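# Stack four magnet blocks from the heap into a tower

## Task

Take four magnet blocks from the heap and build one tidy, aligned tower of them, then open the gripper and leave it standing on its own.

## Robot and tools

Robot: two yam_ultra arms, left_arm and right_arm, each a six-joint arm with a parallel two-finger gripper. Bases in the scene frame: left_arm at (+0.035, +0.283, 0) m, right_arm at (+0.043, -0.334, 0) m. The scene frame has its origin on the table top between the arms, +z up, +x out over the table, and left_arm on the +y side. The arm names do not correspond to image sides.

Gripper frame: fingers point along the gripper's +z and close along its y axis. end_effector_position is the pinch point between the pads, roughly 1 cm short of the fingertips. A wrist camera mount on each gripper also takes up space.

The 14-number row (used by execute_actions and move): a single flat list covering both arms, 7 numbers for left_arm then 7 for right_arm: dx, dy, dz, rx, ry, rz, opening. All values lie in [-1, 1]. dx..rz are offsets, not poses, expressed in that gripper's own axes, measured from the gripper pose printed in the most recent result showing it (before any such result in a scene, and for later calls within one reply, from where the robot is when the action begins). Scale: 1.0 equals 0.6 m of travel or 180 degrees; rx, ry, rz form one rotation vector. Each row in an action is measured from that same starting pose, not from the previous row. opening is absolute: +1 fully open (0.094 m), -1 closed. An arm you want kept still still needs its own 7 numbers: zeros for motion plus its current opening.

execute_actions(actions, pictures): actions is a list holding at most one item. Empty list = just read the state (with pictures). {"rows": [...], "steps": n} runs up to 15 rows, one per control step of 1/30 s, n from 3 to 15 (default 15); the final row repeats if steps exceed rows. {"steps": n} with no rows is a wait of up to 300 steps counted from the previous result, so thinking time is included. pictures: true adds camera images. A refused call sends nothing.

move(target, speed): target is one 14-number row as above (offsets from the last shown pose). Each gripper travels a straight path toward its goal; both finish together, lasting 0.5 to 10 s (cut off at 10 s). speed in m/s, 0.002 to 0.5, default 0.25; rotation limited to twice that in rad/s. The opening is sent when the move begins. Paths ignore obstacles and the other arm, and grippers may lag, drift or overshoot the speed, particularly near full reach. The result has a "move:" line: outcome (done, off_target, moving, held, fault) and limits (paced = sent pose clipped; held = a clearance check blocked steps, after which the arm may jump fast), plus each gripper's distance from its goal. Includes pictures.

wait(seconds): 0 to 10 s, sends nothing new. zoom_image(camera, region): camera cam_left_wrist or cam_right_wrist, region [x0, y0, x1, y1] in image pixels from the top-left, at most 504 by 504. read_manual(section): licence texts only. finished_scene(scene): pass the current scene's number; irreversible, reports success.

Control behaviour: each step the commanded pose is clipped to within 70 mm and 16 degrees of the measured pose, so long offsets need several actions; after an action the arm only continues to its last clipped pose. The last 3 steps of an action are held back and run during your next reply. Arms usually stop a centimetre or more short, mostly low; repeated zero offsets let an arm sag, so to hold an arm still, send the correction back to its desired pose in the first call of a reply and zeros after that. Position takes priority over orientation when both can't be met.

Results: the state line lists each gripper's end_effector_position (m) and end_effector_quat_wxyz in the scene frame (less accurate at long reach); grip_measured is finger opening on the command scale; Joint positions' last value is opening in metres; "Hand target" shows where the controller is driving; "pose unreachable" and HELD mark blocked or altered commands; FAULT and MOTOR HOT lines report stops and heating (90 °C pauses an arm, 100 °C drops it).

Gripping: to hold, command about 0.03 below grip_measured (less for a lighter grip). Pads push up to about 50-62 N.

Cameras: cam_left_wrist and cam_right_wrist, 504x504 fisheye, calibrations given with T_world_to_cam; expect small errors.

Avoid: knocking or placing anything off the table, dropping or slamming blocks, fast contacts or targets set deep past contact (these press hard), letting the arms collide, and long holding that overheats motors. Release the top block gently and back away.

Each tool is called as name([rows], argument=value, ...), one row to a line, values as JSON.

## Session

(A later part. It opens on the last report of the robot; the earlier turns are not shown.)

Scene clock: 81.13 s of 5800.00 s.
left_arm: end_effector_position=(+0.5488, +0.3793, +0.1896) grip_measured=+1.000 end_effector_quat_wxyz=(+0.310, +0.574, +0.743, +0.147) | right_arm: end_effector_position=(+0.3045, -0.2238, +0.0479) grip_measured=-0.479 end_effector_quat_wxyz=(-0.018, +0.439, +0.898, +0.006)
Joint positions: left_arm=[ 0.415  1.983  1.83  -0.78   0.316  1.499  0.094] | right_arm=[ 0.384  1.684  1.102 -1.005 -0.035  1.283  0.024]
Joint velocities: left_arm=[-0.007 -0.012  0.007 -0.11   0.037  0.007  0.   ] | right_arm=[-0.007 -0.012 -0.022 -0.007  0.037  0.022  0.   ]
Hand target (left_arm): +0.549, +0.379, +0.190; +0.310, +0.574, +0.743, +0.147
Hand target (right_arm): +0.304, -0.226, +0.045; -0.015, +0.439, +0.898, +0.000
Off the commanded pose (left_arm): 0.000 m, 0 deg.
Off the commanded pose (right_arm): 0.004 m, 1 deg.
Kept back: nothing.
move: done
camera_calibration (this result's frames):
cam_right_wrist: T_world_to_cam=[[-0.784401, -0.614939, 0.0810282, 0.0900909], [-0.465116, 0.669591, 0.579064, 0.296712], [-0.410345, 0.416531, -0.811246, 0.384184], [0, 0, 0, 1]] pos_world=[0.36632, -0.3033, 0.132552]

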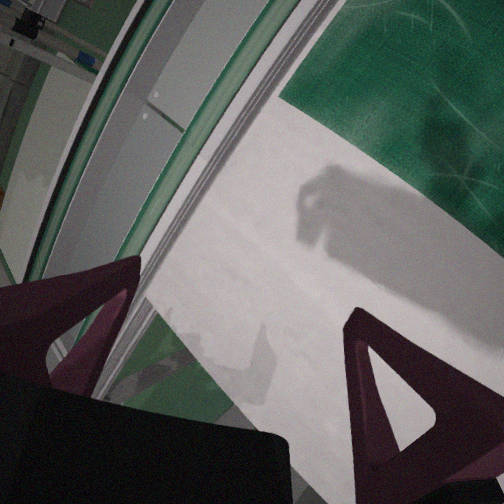

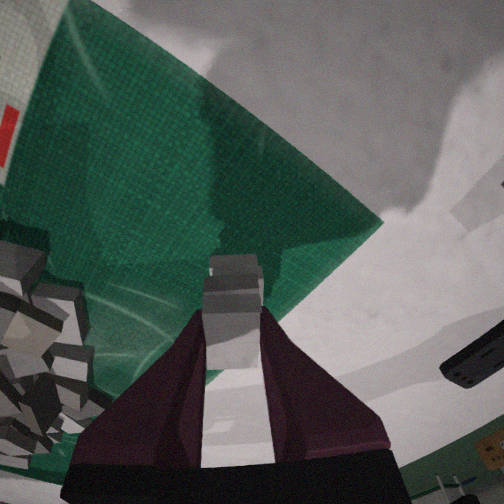

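move(target=[0,0,0,0,0,0,1,0,0,0.011,0,0,0,-0.52], speed=0.04)

move(target=[0,0,0,0,0,0,1,0,0,0,0,0,0,-0.05])

move(target=[0,0,0,0,0,0,1,0.026,-0.003,0.054,0,-0.01,0,-0.05], speed=0.1)

Scene clock: 82.07 s of 5800.00 s.
left_arm: end_effector_position=(+0.5488, +0.3793, +0.1896) grip_measured=+1.000 end_effector_quat_wxyz=(+0.310, +0.574, +0.743, +0.147) | right_arm: end_effector_position=(+0.3088, -0.2221, +0.0479) grip_measured=-0.479 end_effector_quat_wxyz=(-0.012, +0.439, +0.898, +0.013)
Joint positions: left_arm=[ 0.415  1.983  1.83  -0.78   0.316  1.499  0.094] | right_arm=[ 0.384  1.684  1.102 -0.986 -0.035  1.283  0.024]
Joint velocities: left_arm=[ 0.007 -0.022 -0.002  0.037  0.007 -0.007  0.   ] | right_arm=[-0.007 -0.002 -0.012 -0.037  0.007 -0.022  0.001]
Hand target (left_arm): +0.549, +0.379, +0.190; +0.310, +0.574, +0.743, +0.147
Hand target (right_arm): +0.304, -0.224, +0.042; -0.018, +0.439, +0.898, +0.006
Off the commanded pose (left_arm): 0.000 m, 0 deg.
Off the commanded pose (right_arm): 0.008 m, 1 deg.
Kept back: nothing.
move: done
camera_calibration (this result's frames):
cam_right_wrist: T_world_to_cam=[[-0.785655, -0.615431, 0.063166, 0.0956629], [-0.47516, 0.665647, 0.575445, 0.300007], [-0.396193, 0.422088, -0.815397, 0.382284], [0, 0, 0, 1]] pos_world=[0.369167, -0.302182, 0.133033]

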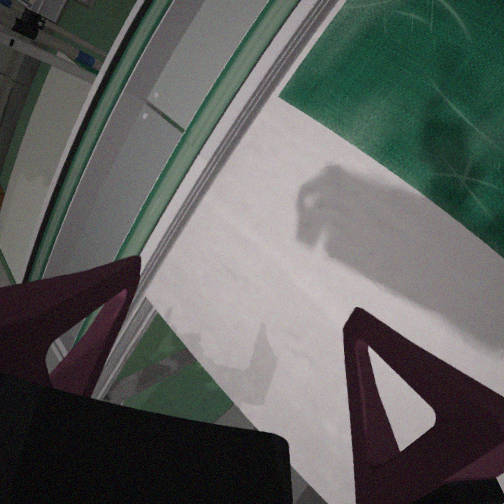

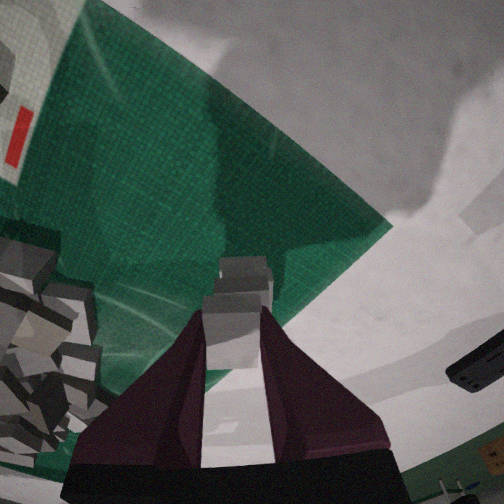

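Scene clock: 82.57 s of 5800.00 s.
left_arm: end_effector_position=(+0.5488, +0.3793, +0.1896) grip_measured=+1.000 end_effector_quat_wxyz=(+0.310, +0.574, +0.743, +0.147) | right_arm: end_effector_position=(+0.3088, -0.2221, +0.0479) grip_measured=-0.052 end_effector_quat_wxyz=(-0.012, +0.439, +0.898, +0.013)
Joint positions: left_arm=[ 0.415  1.983  1.83  -0.78   0.316  1.499  0.094] | right_arm=[ 0.384  1.684  1.102 -0.986 -0.035  1.283  0.045]
Joint velocities: left_arm=[ 0.002  0.007 -0.007  0.037 -0.066  0.022  0.   ] | right_arm=[ 0.002 -0.012 -0.007  0.037  0.007  0.022 -0.   ]
Hand target (left_arm): +0.549, +0.379, +0.190; +0.310, +0.574, +0.743, +0.147
Hand target (right_arm): +0.309, -0.222, +0.048; -0.012, +0.439, +0.898, +0.013
Off the commanded pose (left_arm): 0.000 m, 0 deg.
Off the commanded pose (right_arm): 0.000 m, 0 deg.
Kept back: nothing.
move: done
camera_calibration (this result's frames):
cam_right_wrist: T_world_to_cam=[[-0.785655, -0.615431, 0.063166, 0.0956629], [-0.47516, 0.665647, 0.575445, 0.300007], [-0.396193, 0.422088, -0.815397, 0.382284], [0, 0, 0, 1]] pos_world=[0.369167, -0.302182, 0.133033]

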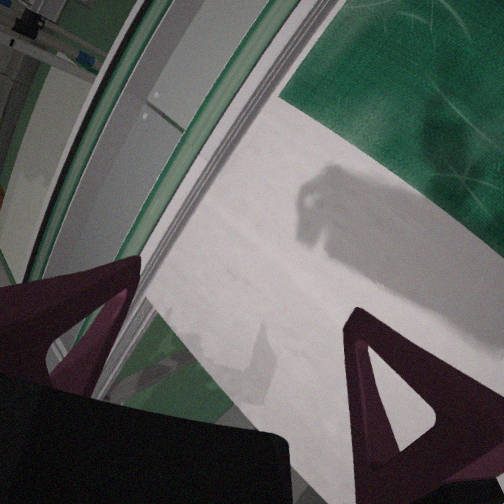

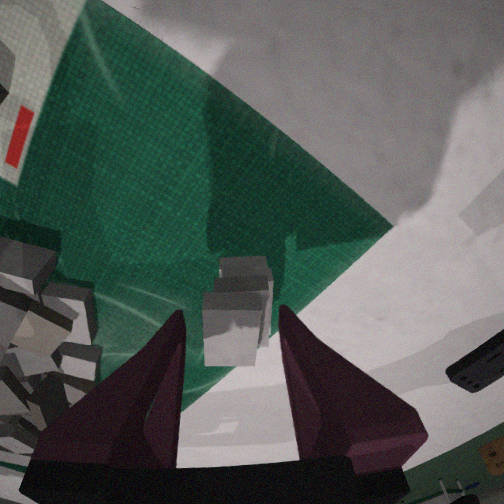

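Scene clock: 83.53 s of 5800.00 s.
left_arm: end_effector_position=(+0.5488, +0.3793, +0.1896) grip_measured=+1.000 end_effector_quat_wxyz=(+0.310, +0.574, +0.743, +0.147) | right_arm: end_effector_position=(+0.2995, -0.2086, +0.0194) grip_measured=-0.052 end_effector_quat_wxyz=(-0.004, +0.440, +0.898, +0.014)
Joint positions: left_arm=[ 0.415  1.983  1.83  -0.78   0.316  1.499  0.094] | right_arm=[ 0.447  1.705  1.002 -0.852 -0.025  1.348  0.045]
Joint velocities: left_arm=[ 0.007 -0.017  0.027  0.037  0.037 -0.066  0.   ] | right_arm=[ 0.007 -0.022  0.007 -0.007 -0.081  0.007 -0.002]
Hand target (left_arm): +0.549, +0.379, +0.190; +0.310, +0.574, +0.743, +0.147
Hand target (right_arm): +0.298, -0.211, +0.016; +0.002, +0.439, +0.898, +0.005
Off the commanded pose (left_arm): 0.000 m, 0 deg.
Off the commanded pose (right_arm): 0.004 m, 1 deg.
Kept back: nothing.
move: done
camera_calibration (this result's frames):
cam_right_wrist: T_world_to_cam=[[-0.787989, -0.61337, 0.0533976, 0.0996875], [-0.48227, 0.668821, 0.565769, 0.305969], [-0.382739, 0.420067, -0.822833, 0.345383], [0, 0, 0, 1]] pos_world=[0.358304, -0.288577, 0.105761]

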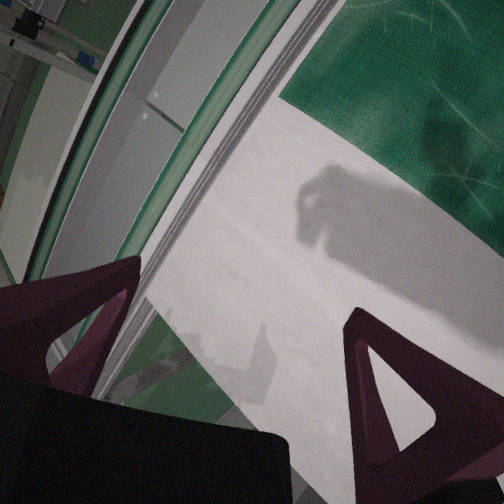

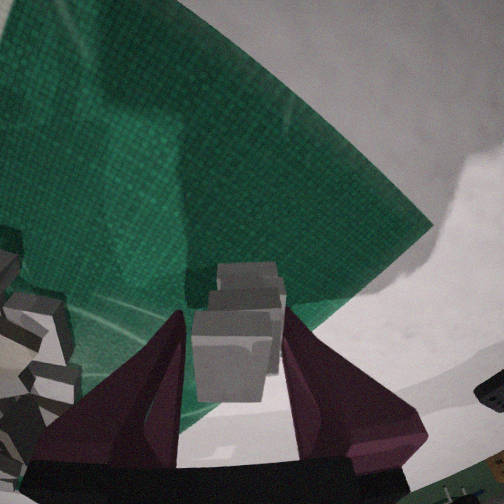

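Shift right, level, squeeze.

move(target=[0,0,0,0,0,0,1,-0.004,-0.014,0.004,0.012,0,0,-0.05], speed=0.08)

move(target=[0,0,0,0,0,0,1,0,0,0,0,0,0,-0.52])

move(target=[0,0,0,0,0,0,1,0,0,0,0,0,0,0.1])

zoom_image(camera="cam_right_wrist", region=[130, 220, 330, 420])

Scene clock: 84.47 s of 5800.00 s.
left_arm: end_effector_position=(+0.5488, +0.3793, +0.1896) grip_measured=+1.000 end_effector_quat_wxyz=(+0.310, +0.574, +0.743, +0.147) | right_arm: end_effector_position=(+0.2961, -0.2102, +0.0194) grip_measured=-0.052 end_effector_quat_wxyz=(-0.009, +0.439, +0.898, +0.009)
Joint positions: left_arm=[ 0.415  1.983  1.83  -0.78   0.316  1.499  0.094] | right_arm=[ 0.447  1.705  1.002 -0.866 -0.025  1.345  0.045]
Joint velocities: left_arm=[ 0.007 -0.002 -0.027 -0.022 -0.007 -0.037  0.   ] | right_arm=[ 0.002 -0.012 -0.012 -0.022  0.007 -0.066 -0.001]
Hand target (left_arm): +0.549, +0.379, +0.190; +0.310, +0.574, +0.743, +0.147
Hand target (right_arm): +0.294, -0.215, +0.017; -0.013, +0.440, +0.898, -0.002
Off the commanded pose (left_arm): 0.000 m, 0 deg.
Off the commanded pose (right_arm): 0.006 m, 1 deg.
Kept back: nothing.
move: done
camera_calibration (this result's frames):
cam_right_wrist: T_world_to_cam=[[-0.78577, -0.614789, 0.0678186, 0.0948546], [-0.476194, 0.671286, 0.567991, 0.304092], [-0.394721, 0.414016, -0.820236, 0.346956], [0, 0, 0, 1]] pos_world=[0.356291, -0.289462, 0.105431]

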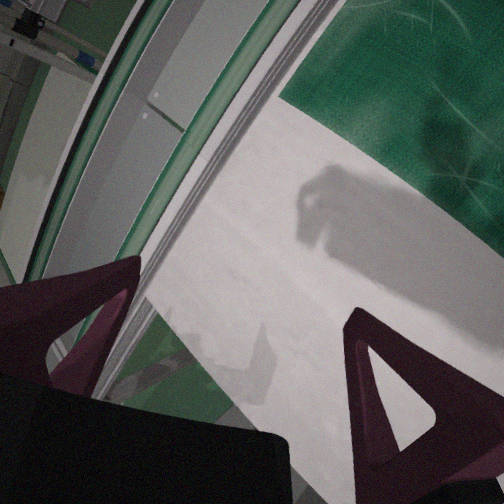

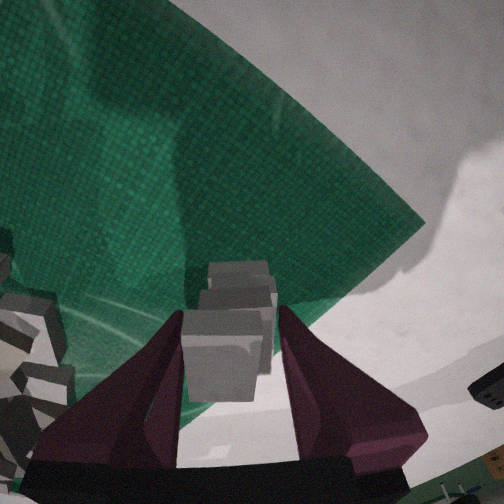

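Scene clock: 84.97 s of 5800.00 s.
left_arm: end_effector_position=(+0.5488, +0.3793, +0.1896) grip_measured=+1.000 end_effector_quat_wxyz=(+0.310, +0.574, +0.743, +0.147) | right_arm: end_effector_position=(+0.2958, -0.2102, +0.0194) grip_measured=-0.468 end_effector_quat_wxyz=(-0.010, +0.439, +0.898, +0.008)
Joint positions: left_arm=[ 0.415  1.983  1.83  -0.78   0.316  1.499  0.094] | right_arm=[ 0.447  1.705  1.002 -0.868 -0.026  1.346  0.025]
Joint velocities: left_arm=[ 0.002 -0.002 -0.012 -0.037 -0.066 -0.037  0.   ] | right_arm=[-0.012 -0.017  0.002 -0.037 -0.037 -0.022  0.   ]
Hand target (left_arm): +0.549, +0.379, +0.190; +0.310, +0.574, +0.743, +0.147
Hand target (right_arm): +0.296, -0.210, +0.019; -0.009, +0.439, +0.898, +0.009
Off the commanded pose (left_arm): 0.000 m, 0 deg.
Off the commanded pose (right_arm): 0.000 m, 0 deg.
Kept back: nothing.
move: done
camera_calibration (this result's frames):
cam_right_wrist: T_world_to_cam=[[-0.78591, -0.614504, 0.0687685, 0.0946915], [-0.475161, 0.671351, 0.56878, 0.30363], [-0.395685, 0.414334, -0.81961, 0.347173], [0, 0, 0, 1]] pos_world=[0.356064, -0.2895, 0.105336]

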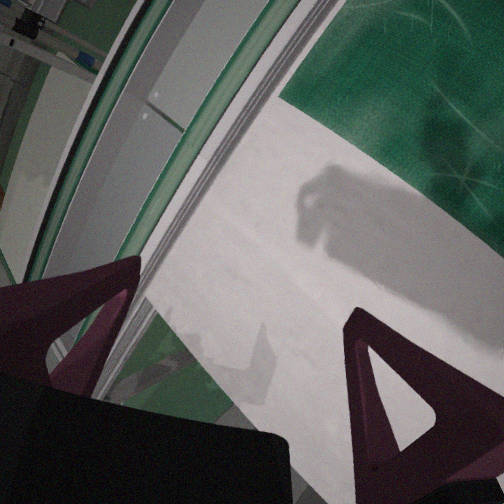

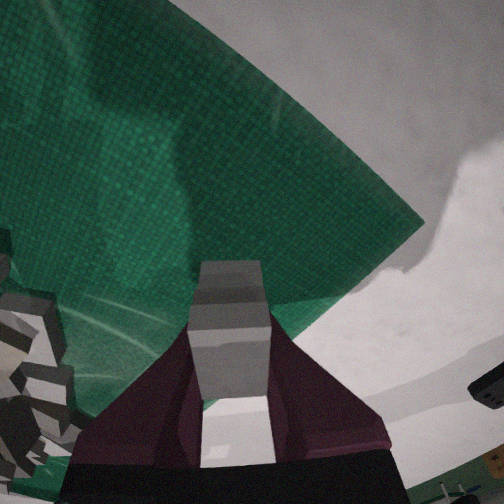

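Scene clock: 85.47 s of 5800.00 s.
left_arm: end_effector_position=(+0.5488, +0.3793, +0.1896) grip_measured=+1.000 end_effector_quat_wxyz=(+0.310, +0.574, +0.743, +0.147) | right_arm: end_effector_position=(+0.2958, -0.2102, +0.0194) grip_measured=+0.098 end_effector_quat_wxyz=(-0.010, +0.439, +0.898, +0.008)
Joint positions: left_arm=[ 0.415  1.983  1.83  -0.78   0.316  1.499  0.094] | right_arm=[ 0.447  1.705  1.002 -0.868 -0.026  1.346  0.052]
Joint velocities: left_arm=[-0.007 -0.002 -0.002 -0.051 -0.066  0.022  0.   ] | right_arm=[-0.002  0.002 -0.002 -0.022 -0.037 -0.11  -0.001]
Hand target (left_arm): +0.549, +0.379, +0.190; +0.310, +0.574, +0.743, +0.147
Hand target (right_arm): +0.296, -0.210, +0.019; -0.010, +0.439, +0.898, +0.008
Off the commanded pose (left_arm): 0.000 m, 0 deg.
Off the commanded pose (right_arm): 0.000 m, 0 deg.
Kept back: nothing.
move: done
camera_calibration (this result's frames):
cam_right_wrist: T_world_to_cam=[[-0.78591, -0.614504, 0.0687685, 0.0946915], [-0.475161, 0.671351, 0.56878, 0.30363], [-0.395685, 0.414334, -0.81961, 0.347173], [0, 0, 0, 1]] pos_world=[0.356064, -0.2895, 0.105336]

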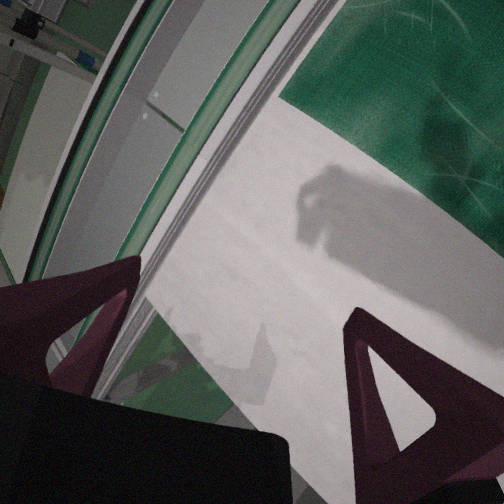

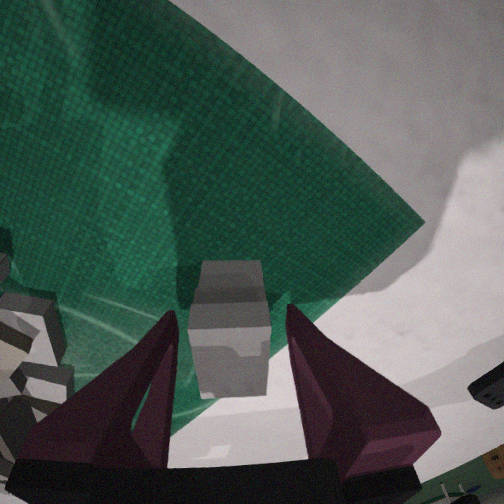

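Region (130, 220, 330, 420) of cam_right_wrist's 504x504 image, scaled by 2.520, with more detail than that image has.

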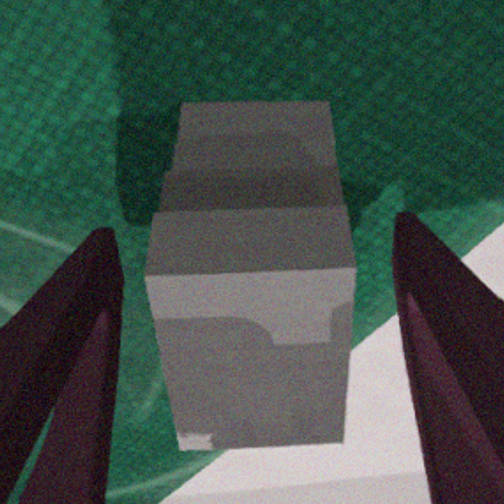

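move(target=[0,0,0,0,0,0,1,-0.008,0,-0.004,0,0,0,0.6])

move(target=[0,0,0,0,0,0,1,0,0,-0.008,0,0,-0.5,0.6], speed=0.35)

Scene clock: 86.40 s of 5800.00 s.
left_arm: end_effector_position=(+0.5488, +0.3793, +0.1896) grip_measured=+1.000 end_effector_quat_wxyz=(+0.310, +0.574, +0.743, +0.147) | right_arm: end_effector_position=(+0.2964, -0.2115, +0.0194) grip_measured=+0.598 end_effector_quat_wxyz=(-0.010, +0.438, +0.899, +0.009)
Joint positions: left_arm=[ 0.415  1.983  1.83  -0.78   0.316  1.499  0.094] | right_arm=[ 0.441  1.705  1.002 -0.868 -0.026  1.337  0.075]
Joint velocities: left_arm=[ 0.007 -0.007  0.012 -0.051 -0.022 -0.007  0.   ] | right_arm=[0.012 0.002 0.012 0.007 0.007 0.007 0.   ]
Hand target (left_arm): +0.549, +0.379, +0.190; +0.310, +0.574, +0.743, +0.147
Hand target (right_arm): +0.299, -0.214, +0.022; -0.010, +0.439, +0.898, +0.009
Off the commanded pose (left_arm): 0.000 m, 0 deg.
Off the commanded pose (right_arm): 0.004 m, 0 deg.
Kept back: nothing.
move: done
camera_calibration (this result's frames):
cam_right_wrist: T_world_to_cam=[[-0.784025, -0.616952, 0.0683742, 0.0933187], [-0.477142, 0.669454, 0.569356, 0.304999], [-0.397039, 0.413765, -0.819243, 0.348254], [0, 0, 0, 1]] pos_world=[0.356962, -0.290705, 0.105271]

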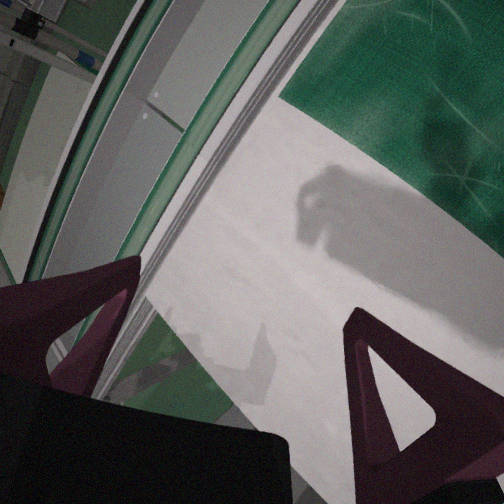

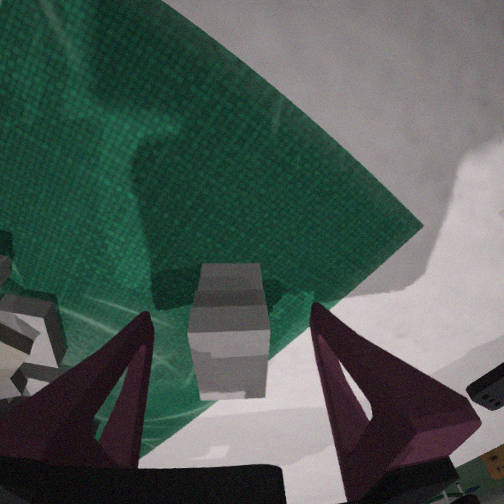

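Scene clock: 89.30 s of 5800.00 s.
left_arm: end_effector_position=(+0.5488, +0.3793, +0.1896) grip_measured=+1.000 end_effector_quat_wxyz=(+0.310, +0.574, +0.743, +0.147) | right_arm: end_effector_position=(+0.2928, -0.2132, +0.0194) grip_measured=+0.598 end_effector_quat_wxyz=(-0.009, -0.322, +0.947, +0.012)
Joint positions: left_arm=[ 0.415  1.983  1.83  -0.78   0.316  1.499  0.094] | right_arm=[ 0.441  1.705  1.002 -0.884 -0.026 -0.225  0.075]
Joint velocities: left_arm=[-0.022  0.002 -0.022  0.007 -0.066 -0.081  0.   ] | right_arm=[ 0.012 -0.002 -0.017  0.022  0.007 -0.051  0.   ]
Hand target (left_arm): +0.549, +0.379, +0.190; +0.310, +0.574, +0.743, +0.147
Hand target (right_arm): +0.296, -0.212, +0.024; -0.001, -0.326, +0.945, +0.013
Off the commanded pose (left_arm): 0.000 m, 0 deg.
Off the commanded pose (right_arm): 0.006 m, 1 deg.
Kept back: nothing.
move: done
camera_calibration (this result's frames):
cam_right_wrist: T_world_to_cam=[[0.609432, -0.791487, 0.0462797, -0.355368], [-0.673768, -0.486256, 0.55641, 0.115838], [-0.417887, -0.370275, -0.829618, 0.186707], [0, 0, 0, 1]] pos_world=[0.372643, -0.155809, 0.106888]

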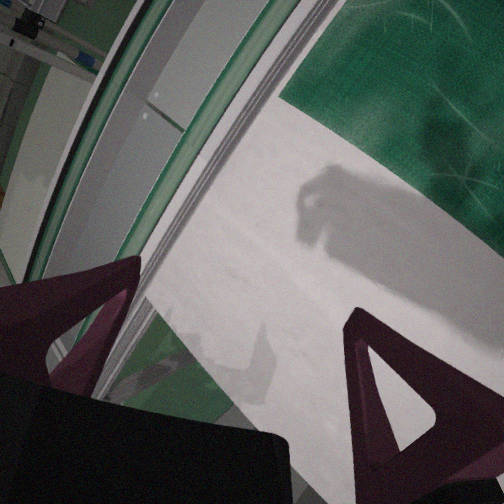

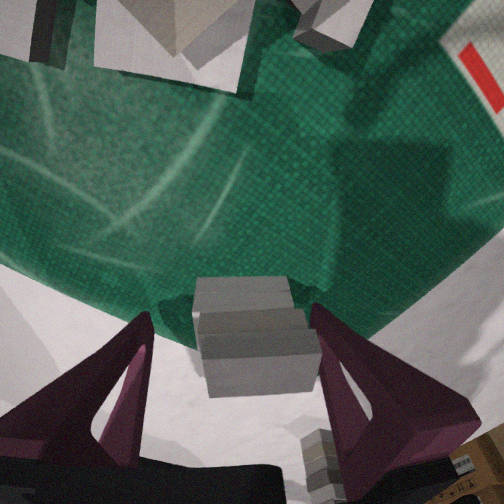

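move(target=[0,0,0,0,0,0,1,-0.008,-0.02,0,0.012,-0.004,0,0.4], speed=0.1)

move(target=[0,0,0,0,0,0,1,0,0,0,0,0,0,-0.2])

move(target=[0,0,0,0,0,0,1,0,0,0,0,0,0,0.4])

zoom_image(camera="cam_right_wrist", region=[130, 240, 330, 440])

Scene clock: 90.30 s of 5800.00 s.
left_arm: end_effector_position=(+0.5488, +0.3793, +0.1896) grip_measured=+1.000 end_effector_quat_wxyz=(+0.310, +0.574, +0.743, +0.147) | right_arm: end_effector_position=(+0.2966, -0.2179, +0.0194) grip_measured=+0.402 end_effector_quat_wxyz=(-0.005, -0.324, +0.946, +0.001)
Joint positions: left_arm=[ 0.415  1.983  1.83  -0.78   0.316  1.499  0.094] | right_arm=[ 0.435  1.705  1.002 -0.878 -0.002 -0.234  0.066]
Joint velocities: left_arm=[ 0.007 -0.007 -0.002 -0.007  0.007 -0.022  0.   ] | right_arm=[-0.017 -0.007  0.017 -0.051 -0.037 -0.037 -0.001]
Hand target (left_arm): +0.549, +0.379, +0.190; +0.310, +0.574, +0.743, +0.147
Hand target (right_arm): +0.304, -0.220, +0.019; +0.003, -0.322, +0.947, -0.004
Off the commanded pose (left_arm): 0.000 m, 0 deg.
Off the commanded pose (right_arm): 0.008 m, 1 deg.
Kept back: nothing.
move: done
camera_calibration (this result's frames):
cam_right_wrist: T_world_to_cam=[[0.611475, -0.788051, 0.0712328, -0.361707], [-0.680533, -0.477839, 0.555468, 0.119965], [-0.403699, -0.388131, -0.828481, 0.178335], [0, 0, 0, 1]] pos_world=[0.374809, -0.158502, 0.106876]

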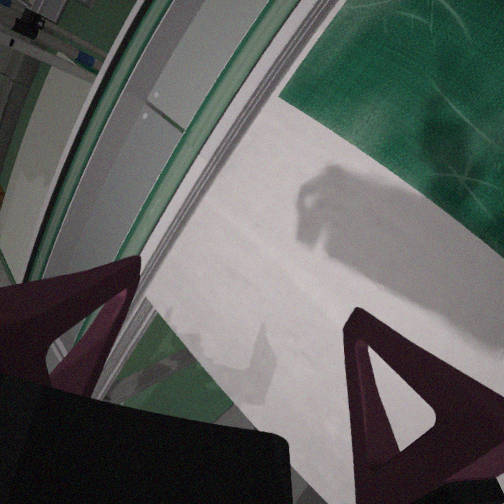

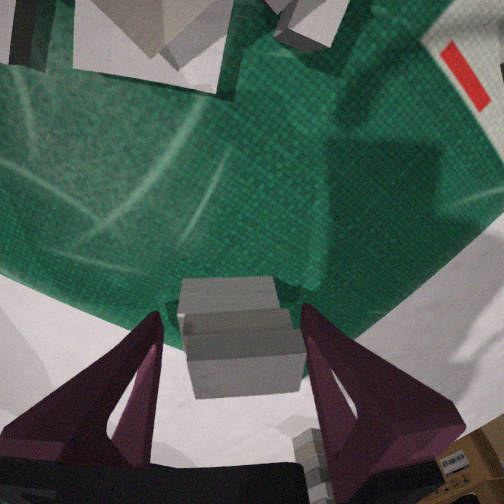

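Scene clock: 90.80 s of 5800.00 s.
left_arm: end_effector_position=(+0.5488, +0.3793, +0.1896) grip_measured=+1.000 end_effector_quat_wxyz=(+0.310, +0.574, +0.743, +0.147) | right_arm: end_effector_position=(+0.2965, -0.2179, +0.0194) grip_measured=-0.139 end_effector_quat_wxyz=(-0.005, -0.324, +0.946, +0.000)
Joint positions: left_arm=[ 0.415  1.983  1.83  -0.78   0.316  1.499  0.094] | right_arm=[ 0.435  1.705  1.002 -0.878 -0.002 -0.234  0.04 ]
Joint velocities: left_arm=[-0.002  0.012  0.017  0.007  0.051 -0.022  0.   ] | right_arm=[-0.017 -0.012 -0.007 -0.037  0.037  0.037  0.001]
Hand target (left_arm): +0.549, +0.379, +0.190; +0.310, +0.574, +0.743, +0.147
Hand target (right_arm): +0.297, -0.218, +0.019; -0.005, -0.324, +0.946, +0.001
Off the commanded pose (left_arm): 0.000 m, 0 deg.
Off the commanded pose (right_arm): 0.000 m, 0 deg.
Kept back: nothing.
move: done
camera_calibration (this result's frames):
cam_right_wrist: T_world_to_cam=[[0.6115, -0.78804, 0.0711443, -0.361688], [-0.68034, -0.477752, 0.555779, 0.119843], [-0.403987, -0.388261, -0.82828, 0.178339], [0, 0, 0, 1]] pos_world=[0.374753, -0.158527, 0.106841]

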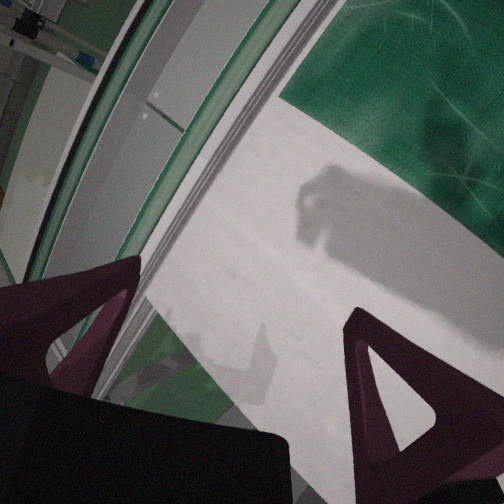

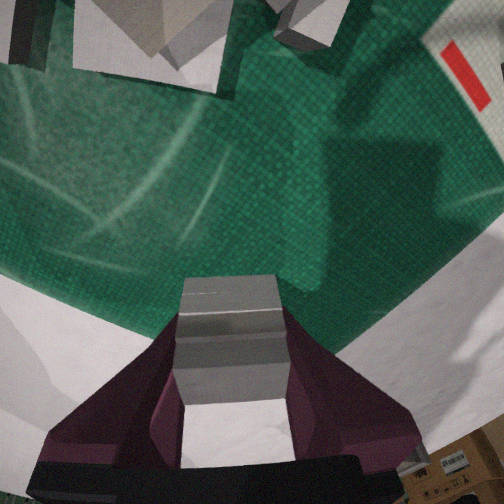

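Scene clock: 91.30 s of 5800.00 s.
left_arm: end_effector_position=(+0.5488, +0.3793, +0.1896) grip_measured=+1.000 end_effector_quat_wxyz=(+0.310, +0.574, +0.743, +0.147) | right_arm: end_effector_position=(+0.2965, -0.2179, +0.0194) grip_measured=+0.398 end_effector_quat_wxyz=(-0.005, -0.324, +0.946, +0.000)
Joint positions: left_arm=[ 0.415  1.983  1.83  -0.78   0.316  1.499  0.094] | right_arm=[ 0.435  1.705  1.002 -0.878 -0.002 -0.234  0.066]
Joint velocities: left_arm=[ 0.012 -0.007 -0.002  0.037  0.051 -0.051  0.   ] | right_arm=[ 0.007 -0.007  0.007  0.007  0.037 -0.037 -0.   ]
Hand target (left_arm): +0.549, +0.379, +0.190; +0.310, +0.574, +0.743, +0.147
Hand target (right_arm): +0.296, -0.218, +0.019; -0.005, -0.324, +0.946, +0.000
Off the commanded pose (left_arm): 0.000 m, 0 deg.
Off the commanded pose (right_arm): 0.000 m, 0 deg.
Kept back: nothing.
move: done
camera_calibration (this result's frames):
cam_right_wrist: T_world_to_cam=[[0.6115, -0.78804, 0.0711443, -0.361688], [-0.68034, -0.477752, 0.555779, 0.119843], [-0.403987, -0.388261, -0.82828, 0.178339], [0, 0, 0, 1]] pos_world=[0.374753, -0.158527, 0.106841]

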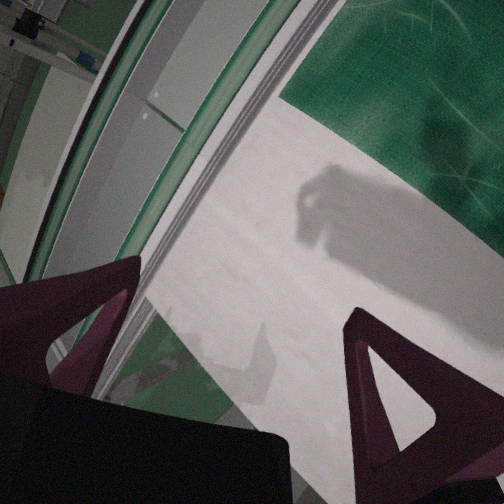

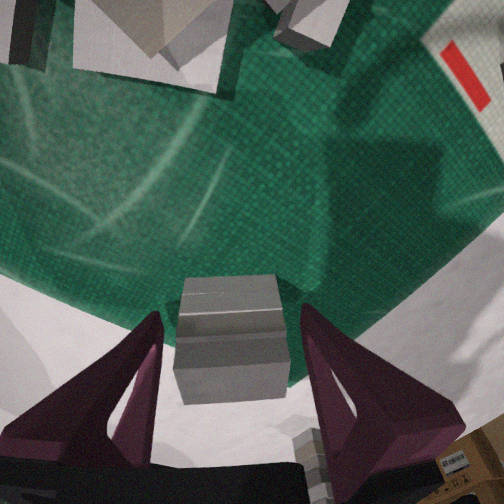

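Region (130, 240, 330, 440) of cam_right_wrist's 504x504 image, scaled by 2.520, with more detail than that image has.

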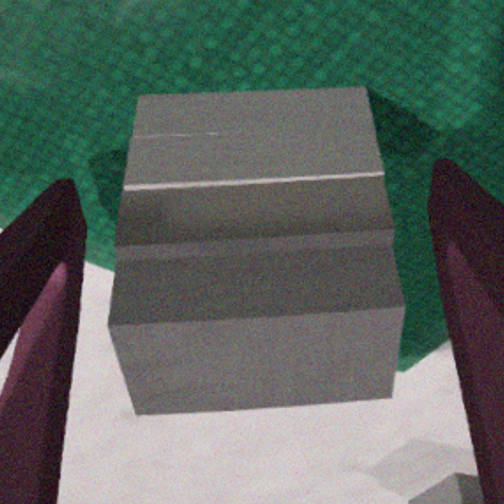

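move(target=[0,0,0,0,0,0,1,-0.012,0,-0.004,0,0,0.5,0.7], speed=0.45)

Scene clock: 93.97 s of 5800.00 s.
left_arm: end_effector_position=(+0.5488, +0.3793, +0.1896) grip_measured=+1.000 end_effector_quat_wxyz=(+0.310, +0.574, +0.743, +0.147) | right_arm: end_effector_position=(+0.2945, -0.2178, +0.0164) grip_measured=+0.698 end_effector_quat_wxyz=(-0.010, +0.438, +0.899, -0.007)
Joint positions: left_arm=[ 0.415  1.983  1.83  -0.78   0.316  1.499  0.094] | right_arm=[ 0.435  1.716  1.002 -0.881 -0.007  1.333  0.08 ]
Joint velocities: left_arm=[-0.002 -0.007 -0.027 -0.007  0.037 -0.037  0.   ] | right_arm=[ 0.002 -0.017  0.017  0.007  0.051  0.022  0.   ]
Hand target (left_arm): +0.549, +0.379, +0.190; +0.310, +0.574, +0.743, +0.147
Hand target (right_arm): +0.302, -0.214, +0.022; -0.004, +0.440, +0.898, -0.003
Off the commanded pose (left_arm): 0.000 m, 0 deg.
Off the commanded pose (right_arm): 0.010 m, 1 deg.
Kept back: nothing.
move: done
camera_calibration (this result's frames):
cam_right_wrist: T_world_to_cam=[[-0.783666, -0.61364, 0.0965117, 0.0882821], [-0.468316, 0.685712, 0.557206, 0.311156], [-0.408103, 0.391465, -0.824747, 0.34616], [0, 0, 0, 1]] pos_world=[0.356172, -0.2947, 0.103596]

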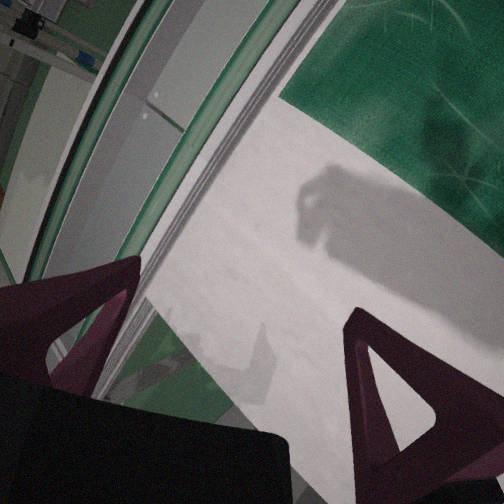

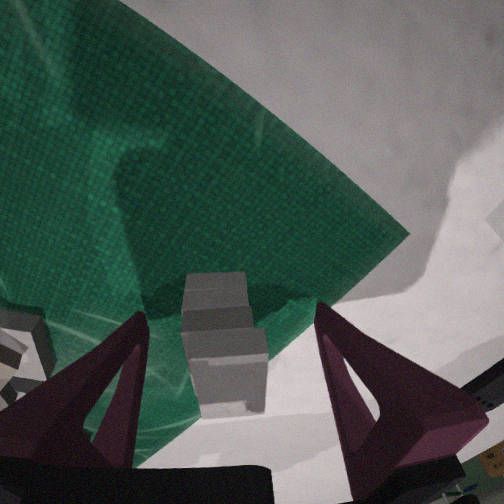

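move(target=[0,0,0,0,0,0,1,0.006,0.016,-0.004,-0.014,-0.004,0,0.0], speed=0.1)

move(target=[0,0,0,0,0,0,1,0,0,0,0,0,0,-0.52])

move(target=[0,0,0,0,0,0,1,0,0,0,0,0,0,0.4])

move(target=[0,0,0,0,0,0,1,0,0.005,-0.1,0,0,0,0.4])

zoom_image(camera="cam_right_wrist", region=[150, 190, 310, 350])

Scene clock: 94.93 s of 5800.00 s.
left_arm: end_effector_position=(+0.5488, +0.3793, +0.1896) grip_measured=+1.000 end_effector_quat_wxyz=(+0.310, +0.574, +0.743, +0.147) | right_arm: end_effector_position=(+0.3001, -0.2118, +0.0164) grip_measured=+0.002 end_effector_quat_wxyz=(-0.001, +0.439, +0.898, +0.005)
Joint positions: left_arm=[ 0.415  1.983  1.83  -0.78   0.316  1.499  0.094] | right_arm=[ 0.447  1.716  1.002 -0.85  -0.007  1.346  0.047]
Joint velocities: left_arm=[-0.012 -0.017  0.012  0.007  0.007 -0.066  0.   ] | right_arm=[-0.012  0.007 -0.007  0.051 -0.037  0.022  0.001]
Hand target (left_arm): +0.549, +0.379, +0.190; +0.310, +0.574, +0.743, +0.147
Hand target (right_arm): +0.300, -0.209, +0.018; +0.005, +0.438, +0.899, +0.010
Off the commanded pose (left_arm): 0.000 m, 0 deg.
Off the commanded pose (right_arm): 0.004 m, 1 deg.
Kept back: nothing.
move: done
camera_calibration (this result's frames):
cam_right_wrist: T_world_to_cam=[[-0.787088, -0.613197, 0.0669406, 0.0979452], [-0.482295, 0.679429, 0.552962, 0.312585], [-0.384557, 0.402945, -0.830513, 0.341463], [0, 0, 0, 1]] pos_world=[0.359161, -0.289911, 0.104185]

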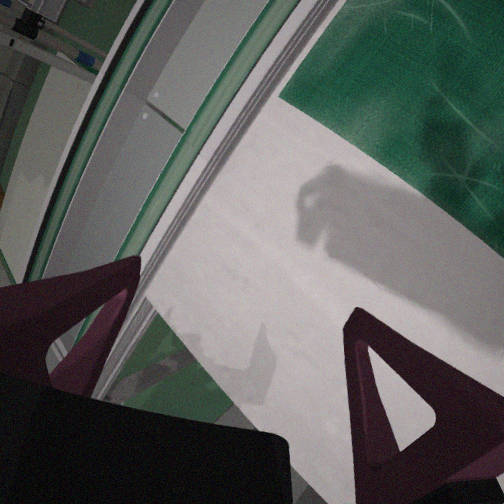

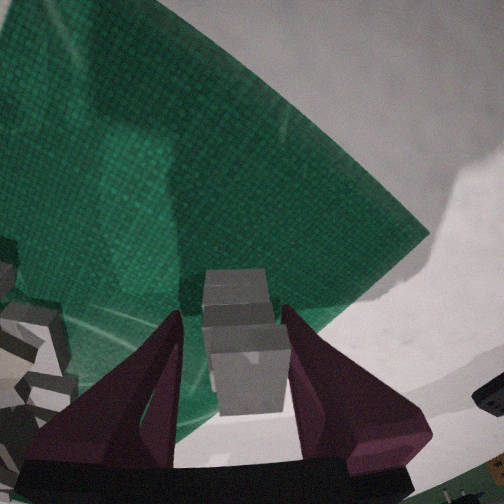

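Scene clock: 95.43 s of 5800.00 s.
left_arm: end_effector_position=(+0.5488, +0.3793, +0.1896) grip_measured=+1.000 end_effector_quat_wxyz=(+0.310, +0.574, +0.743, +0.147) | right_arm: end_effector_position=(+0.3000, -0.2115, +0.0164) grip_measured=-0.469 end_effector_quat_wxyz=(-0.001, +0.439, +0.898, +0.005)
Joint positions: left_arm=[ 0.415  1.983  1.83  -0.78   0.316  1.499  0.094] | right_arm=[ 0.447  1.716  1.002 -0.85  -0.009  1.346  0.025]
Joint velocities: left_arm=[ 0.002 -0.017 -0.002 -0.051  0.007  0.081  0.   ] | right_arm=[ 0.002 -0.017  0.002 -0.095  0.007  0.022 -0.001]
Hand target (left_arm): +0.549, +0.379, +0.190; +0.310, +0.574, +0.743, +0.147
Hand target (right_arm): +0.300, -0.212, +0.016; -0.001, +0.439, +0.898, +0.005
Off the commanded pose (left_arm): 0.000 m, 0 deg.
Off the commanded pose (right_arm): 0.000 m, 0 deg.
Kept back: nothing.
move: done
camera_calibration (this result's frames):
cam_right_wrist: T_world_to_cam=[[-0.787272, -0.612998, 0.0666027, 0.0981086], [-0.481684, 0.678842, 0.554215, 0.312033], [-0.384945, 0.404237, -0.829705, 0.341698], [0, 0, 0, 1]] pos_world=[0.359074, -0.289807, 0.104041]

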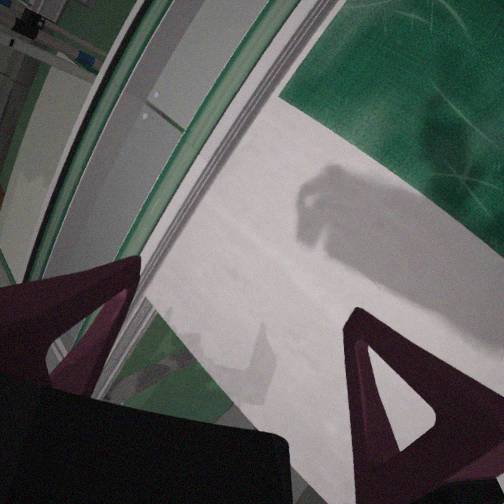

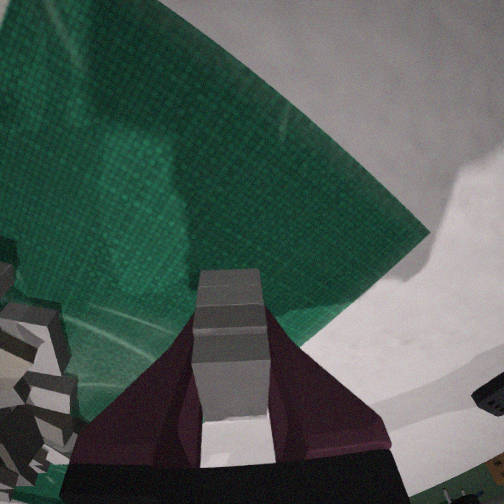

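Scene clock: 95.93 s of 5800.00 s.
left_arm: end_effector_position=(+0.5488, +0.3793, +0.1896) grip_measured=+1.000 end_effector_quat_wxyz=(+0.310, +0.574, +0.743, +0.147) | right_arm: end_effector_position=(+0.2999, -0.2115, +0.0164) grip_measured=+0.398 end_effector_quat_wxyz=(-0.001, +0.439, +0.898, +0.006)
Joint positions: left_arm=[ 0.415  1.983  1.83  -0.78   0.316  1.499  0.094] | right_arm=[ 0.447  1.716  1.002 -0.85  -0.009  1.346  0.066]
Joint velocities: left_arm=[-0.002 -0.017 -0.012 -0.051 -0.007 -0.037  0.   ] | right_arm=[ 0.012 -0.017 -0.022  0.037  0.007  0.007 -0.001]
Hand target (left_arm): +0.549, +0.379, +0.190; +0.310, +0.574, +0.743, +0.147
Hand target (right_arm): +0.300, -0.212, +0.016; -0.001, +0.439, +0.898, +0.005
Off the commanded pose (left_arm): 0.000 m, 0 deg.
Off the commanded pose (right_arm): 0.000 m, 0 deg.
Kept back: nothing.
move: done
camera_calibration (this result's frames):
cam_right_wrist: T_world_to_cam=[[-0.78726, -0.613023, 0.0665177, 0.0981161], [-0.481596, 0.678649, 0.554527, 0.311905], [-0.38508, 0.404523, -0.829503, 0.34176], [0, 0, 0, 1]] pos_world=[0.35906, -0.289776, 0.104005]

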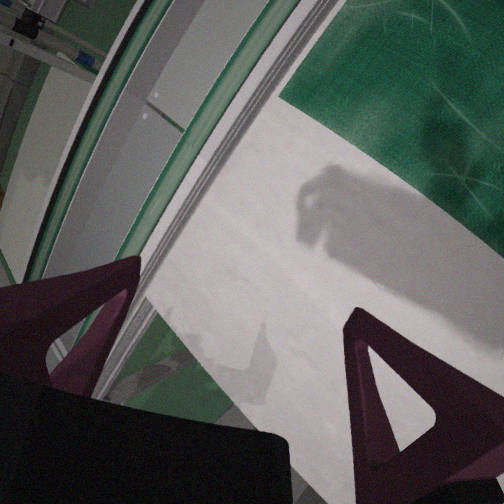

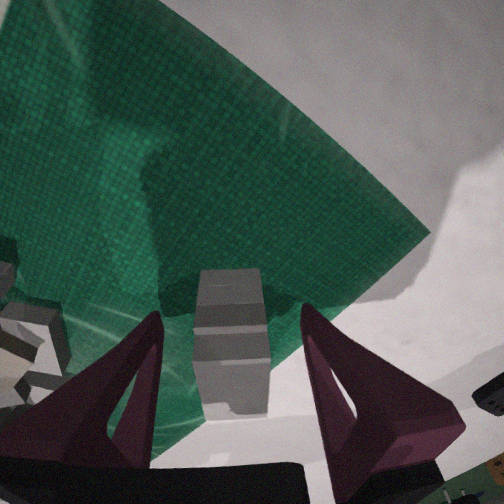

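Scene clock: 96.97 s of 5800.00 s.
left_arm: end_effector_position=(+0.5488, +0.3793, +0.1896) grip_measured=+1.000 end_effector_quat_wxyz=(+0.310, +0.574, +0.743, +0.147) | right_arm: end_effector_position=(+0.2974, -0.2124, +0.0668) grip_measured=+0.398 end_effector_quat_wxyz=(-0.009, +0.439, +0.898, -0.003)
Joint positions: left_arm=[ 0.415  1.983  1.83  -0.78   0.316  1.499  0.094] | right_arm=[ 0.447  1.656  1.15  -1.081 -0.01   1.346  0.066]
Joint velocities: left_arm=[-0.012 -0.012  0.012  0.037  0.007  0.007  0.   ] | right_arm=[ 0.002 -0.017 -0.017 -0.037  0.007  0.007 -0.   ]
Hand target (left_arm): +0.549, +0.379, +0.190; +0.310, +0.574, +0.743, +0.147
Hand target (right_arm): +0.301, -0.210, +0.076; -0.001, +0.439, +0.898, +0.006
Off the commanded pose (left_arm): 0.000 m, 0 deg.
Off the commanded pose (right_arm): 0.011 m, 1 deg.
Kept back: nothing.
move: off_target (right_arm)
camera_calibration (this result's frames):
cam_right_wrist: T_world_to_cam=[[-0.785556, -0.612321, 0.0892449, 0.0902813], [-0.46939, 0.683639, 0.558848, 0.280479], [-0.403205, 0.397116, -0.824454, 0.386521], [0, 0, 0, 1]] pos_world=[0.358422, -0.289959, 0.153867]

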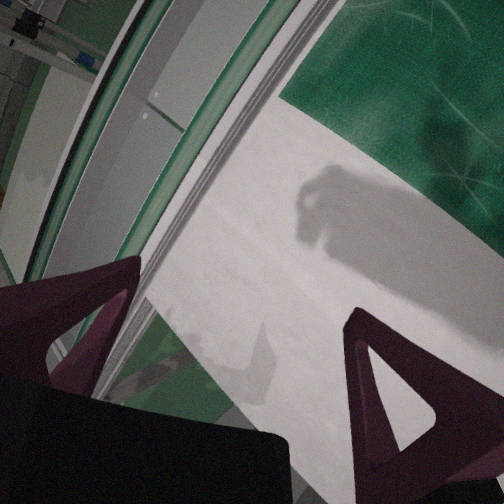

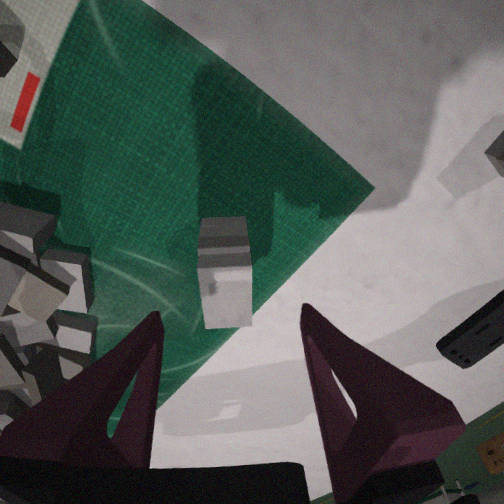

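Region (150, 190, 310, 350) of cam_right_wrist's 504x504 image, scaled by 3.150, with more detail than that image has.

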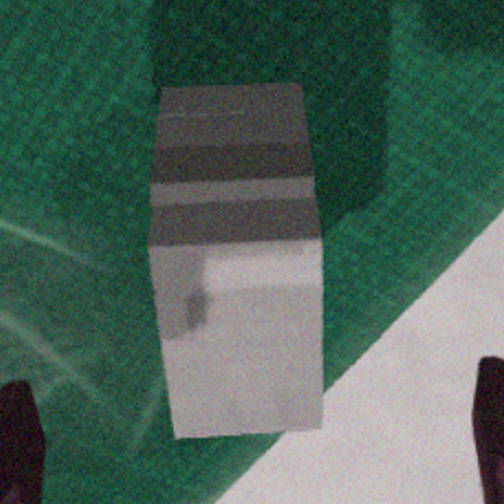

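move(target=[0,0,0,0,0,0,1,0,0.004,0,0,0,-0.5,0.4], speed=0.5)

move(target=[0,0,0,0,0,0,1,-0.006,-0.004,0.058,0,-0.008,0,0.4], speed=0.15)

Scene clock: 99.53 s of 5800.00 s.
left_arm: end_effector_position=(+0.5488, +0.3793, +0.1896) grip_measured=+1.000 end_effector_quat_wxyz=(+0.310, +0.574, +0.743, +0.147) | right_arm: end_effector_position=(+0.2971, -0.2126, +0.0668) grip_measured=+0.398 end_effector_quat_wxyz=(-0.009, -0.319, +0.948, +0.004)
Joint positions: left_arm=[ 0.415  1.983  1.83  -0.78   0.316  1.499  0.094] | right_arm=[ 0.447  1.656  1.15  -1.082 -0.01  -0.213  0.066]
Joint velocities: left_arm=[-0.022  0.002 -0.007  0.022 -0.095  0.007  0.   ] | right_arm=[-0.002 -0.017  0.002 -0.022 -0.022 -0.037  0.   ]
Hand target (left_arm): +0.549, +0.379, +0.190; +0.310, +0.574, +0.743, +0.147
Hand target (right_arm): +0.299, -0.211, +0.067; -0.009, -0.324, +0.946, +0.004
Off the commanded pose (left_arm): 0.000 m, 0 deg.
Off the commanded pose (right_arm): 0.003 m, 1 deg.
Kept back: nothing.
move: done
camera_calibration (this result's frames):
cam_right_wrist: T_world_to_cam=[[0.604882, -0.793941, 0.0614462, -0.359889], [-0.67873, -0.473671, 0.561214, 0.096483], [-0.416466, -0.381174, -0.825387, 0.225038], [0, 0, 0, 1]] pos_world=[0.376897, -0.154251, 0.153709]

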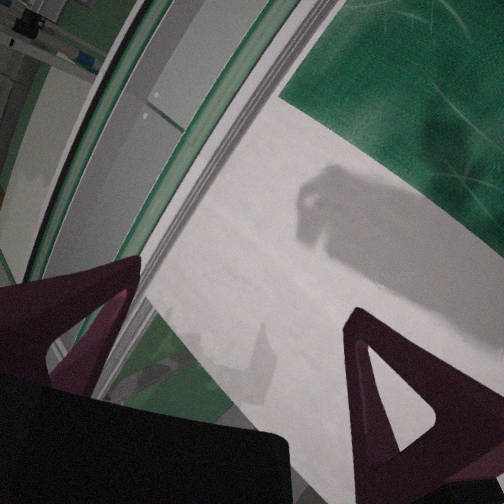

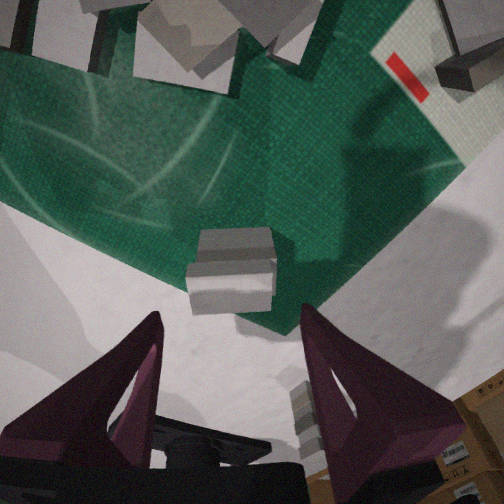

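Scene clock: 100.53 s of 5800.00 s.
left_arm: end_effector_position=(+0.5488, +0.3793, +0.1896) grip_measured=+1.000 end_effector_quat_wxyz=(+0.310, +0.574, +0.743, +0.147) | right_arm: end_effector_position=(+0.3001, -0.2112, +0.0349) grip_measured=+0.398 end_effector_quat_wxyz=(+0.001, -0.321, +0.947, +0.005)
Joint positions: left_arm=[ 0.415  1.983  1.83  -0.78   0.316  1.499  0.094] | right_arm=[ 0.447  1.689  1.053 -0.931 -0.01  -0.217  0.066]
Joint velocities: left_arm=[-0.022 -0.022  0.007 -0.022 -0.022  0.022  0.   ] | right_arm=[ 0.007 -0.012 -0.012  0.022  0.022 -0.007  0.001]
Hand target (left_arm): +0.549, +0.379, +0.190; +0.310, +0.574, +0.743, +0.147
Hand target (right_arm): +0.301, -0.213, +0.032; +0.002, -0.319, +0.948, +0.008
Off the commanded pose (left_arm): 0.000 m, 0 deg.
Off the commanded pose (right_arm): 0.003 m, 0 deg.
Kept back: nothing.
move: done
camera_calibration (this result's frames):
cam_right_wrist: T_world_to_cam=[[0.606091, -0.79266, 0.0659101, -0.358867], [-0.687792, -0.480675, 0.543961, 0.118907], [-0.399495, -0.375022, -0.836518, 0.197026], [0, 0, 0, 1]] pos_world=[0.378001, -0.153415, 0.123788]

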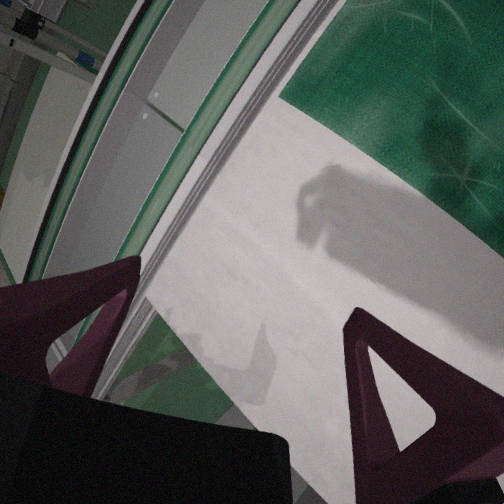

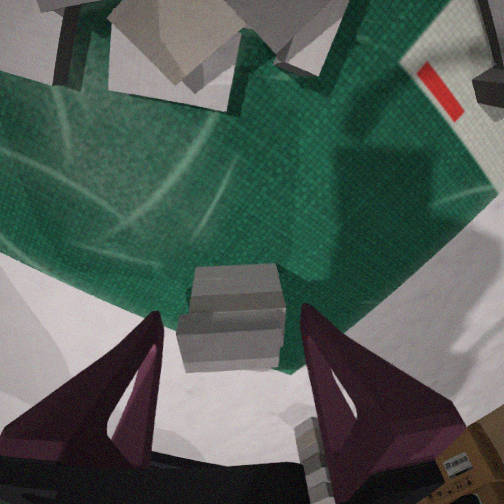

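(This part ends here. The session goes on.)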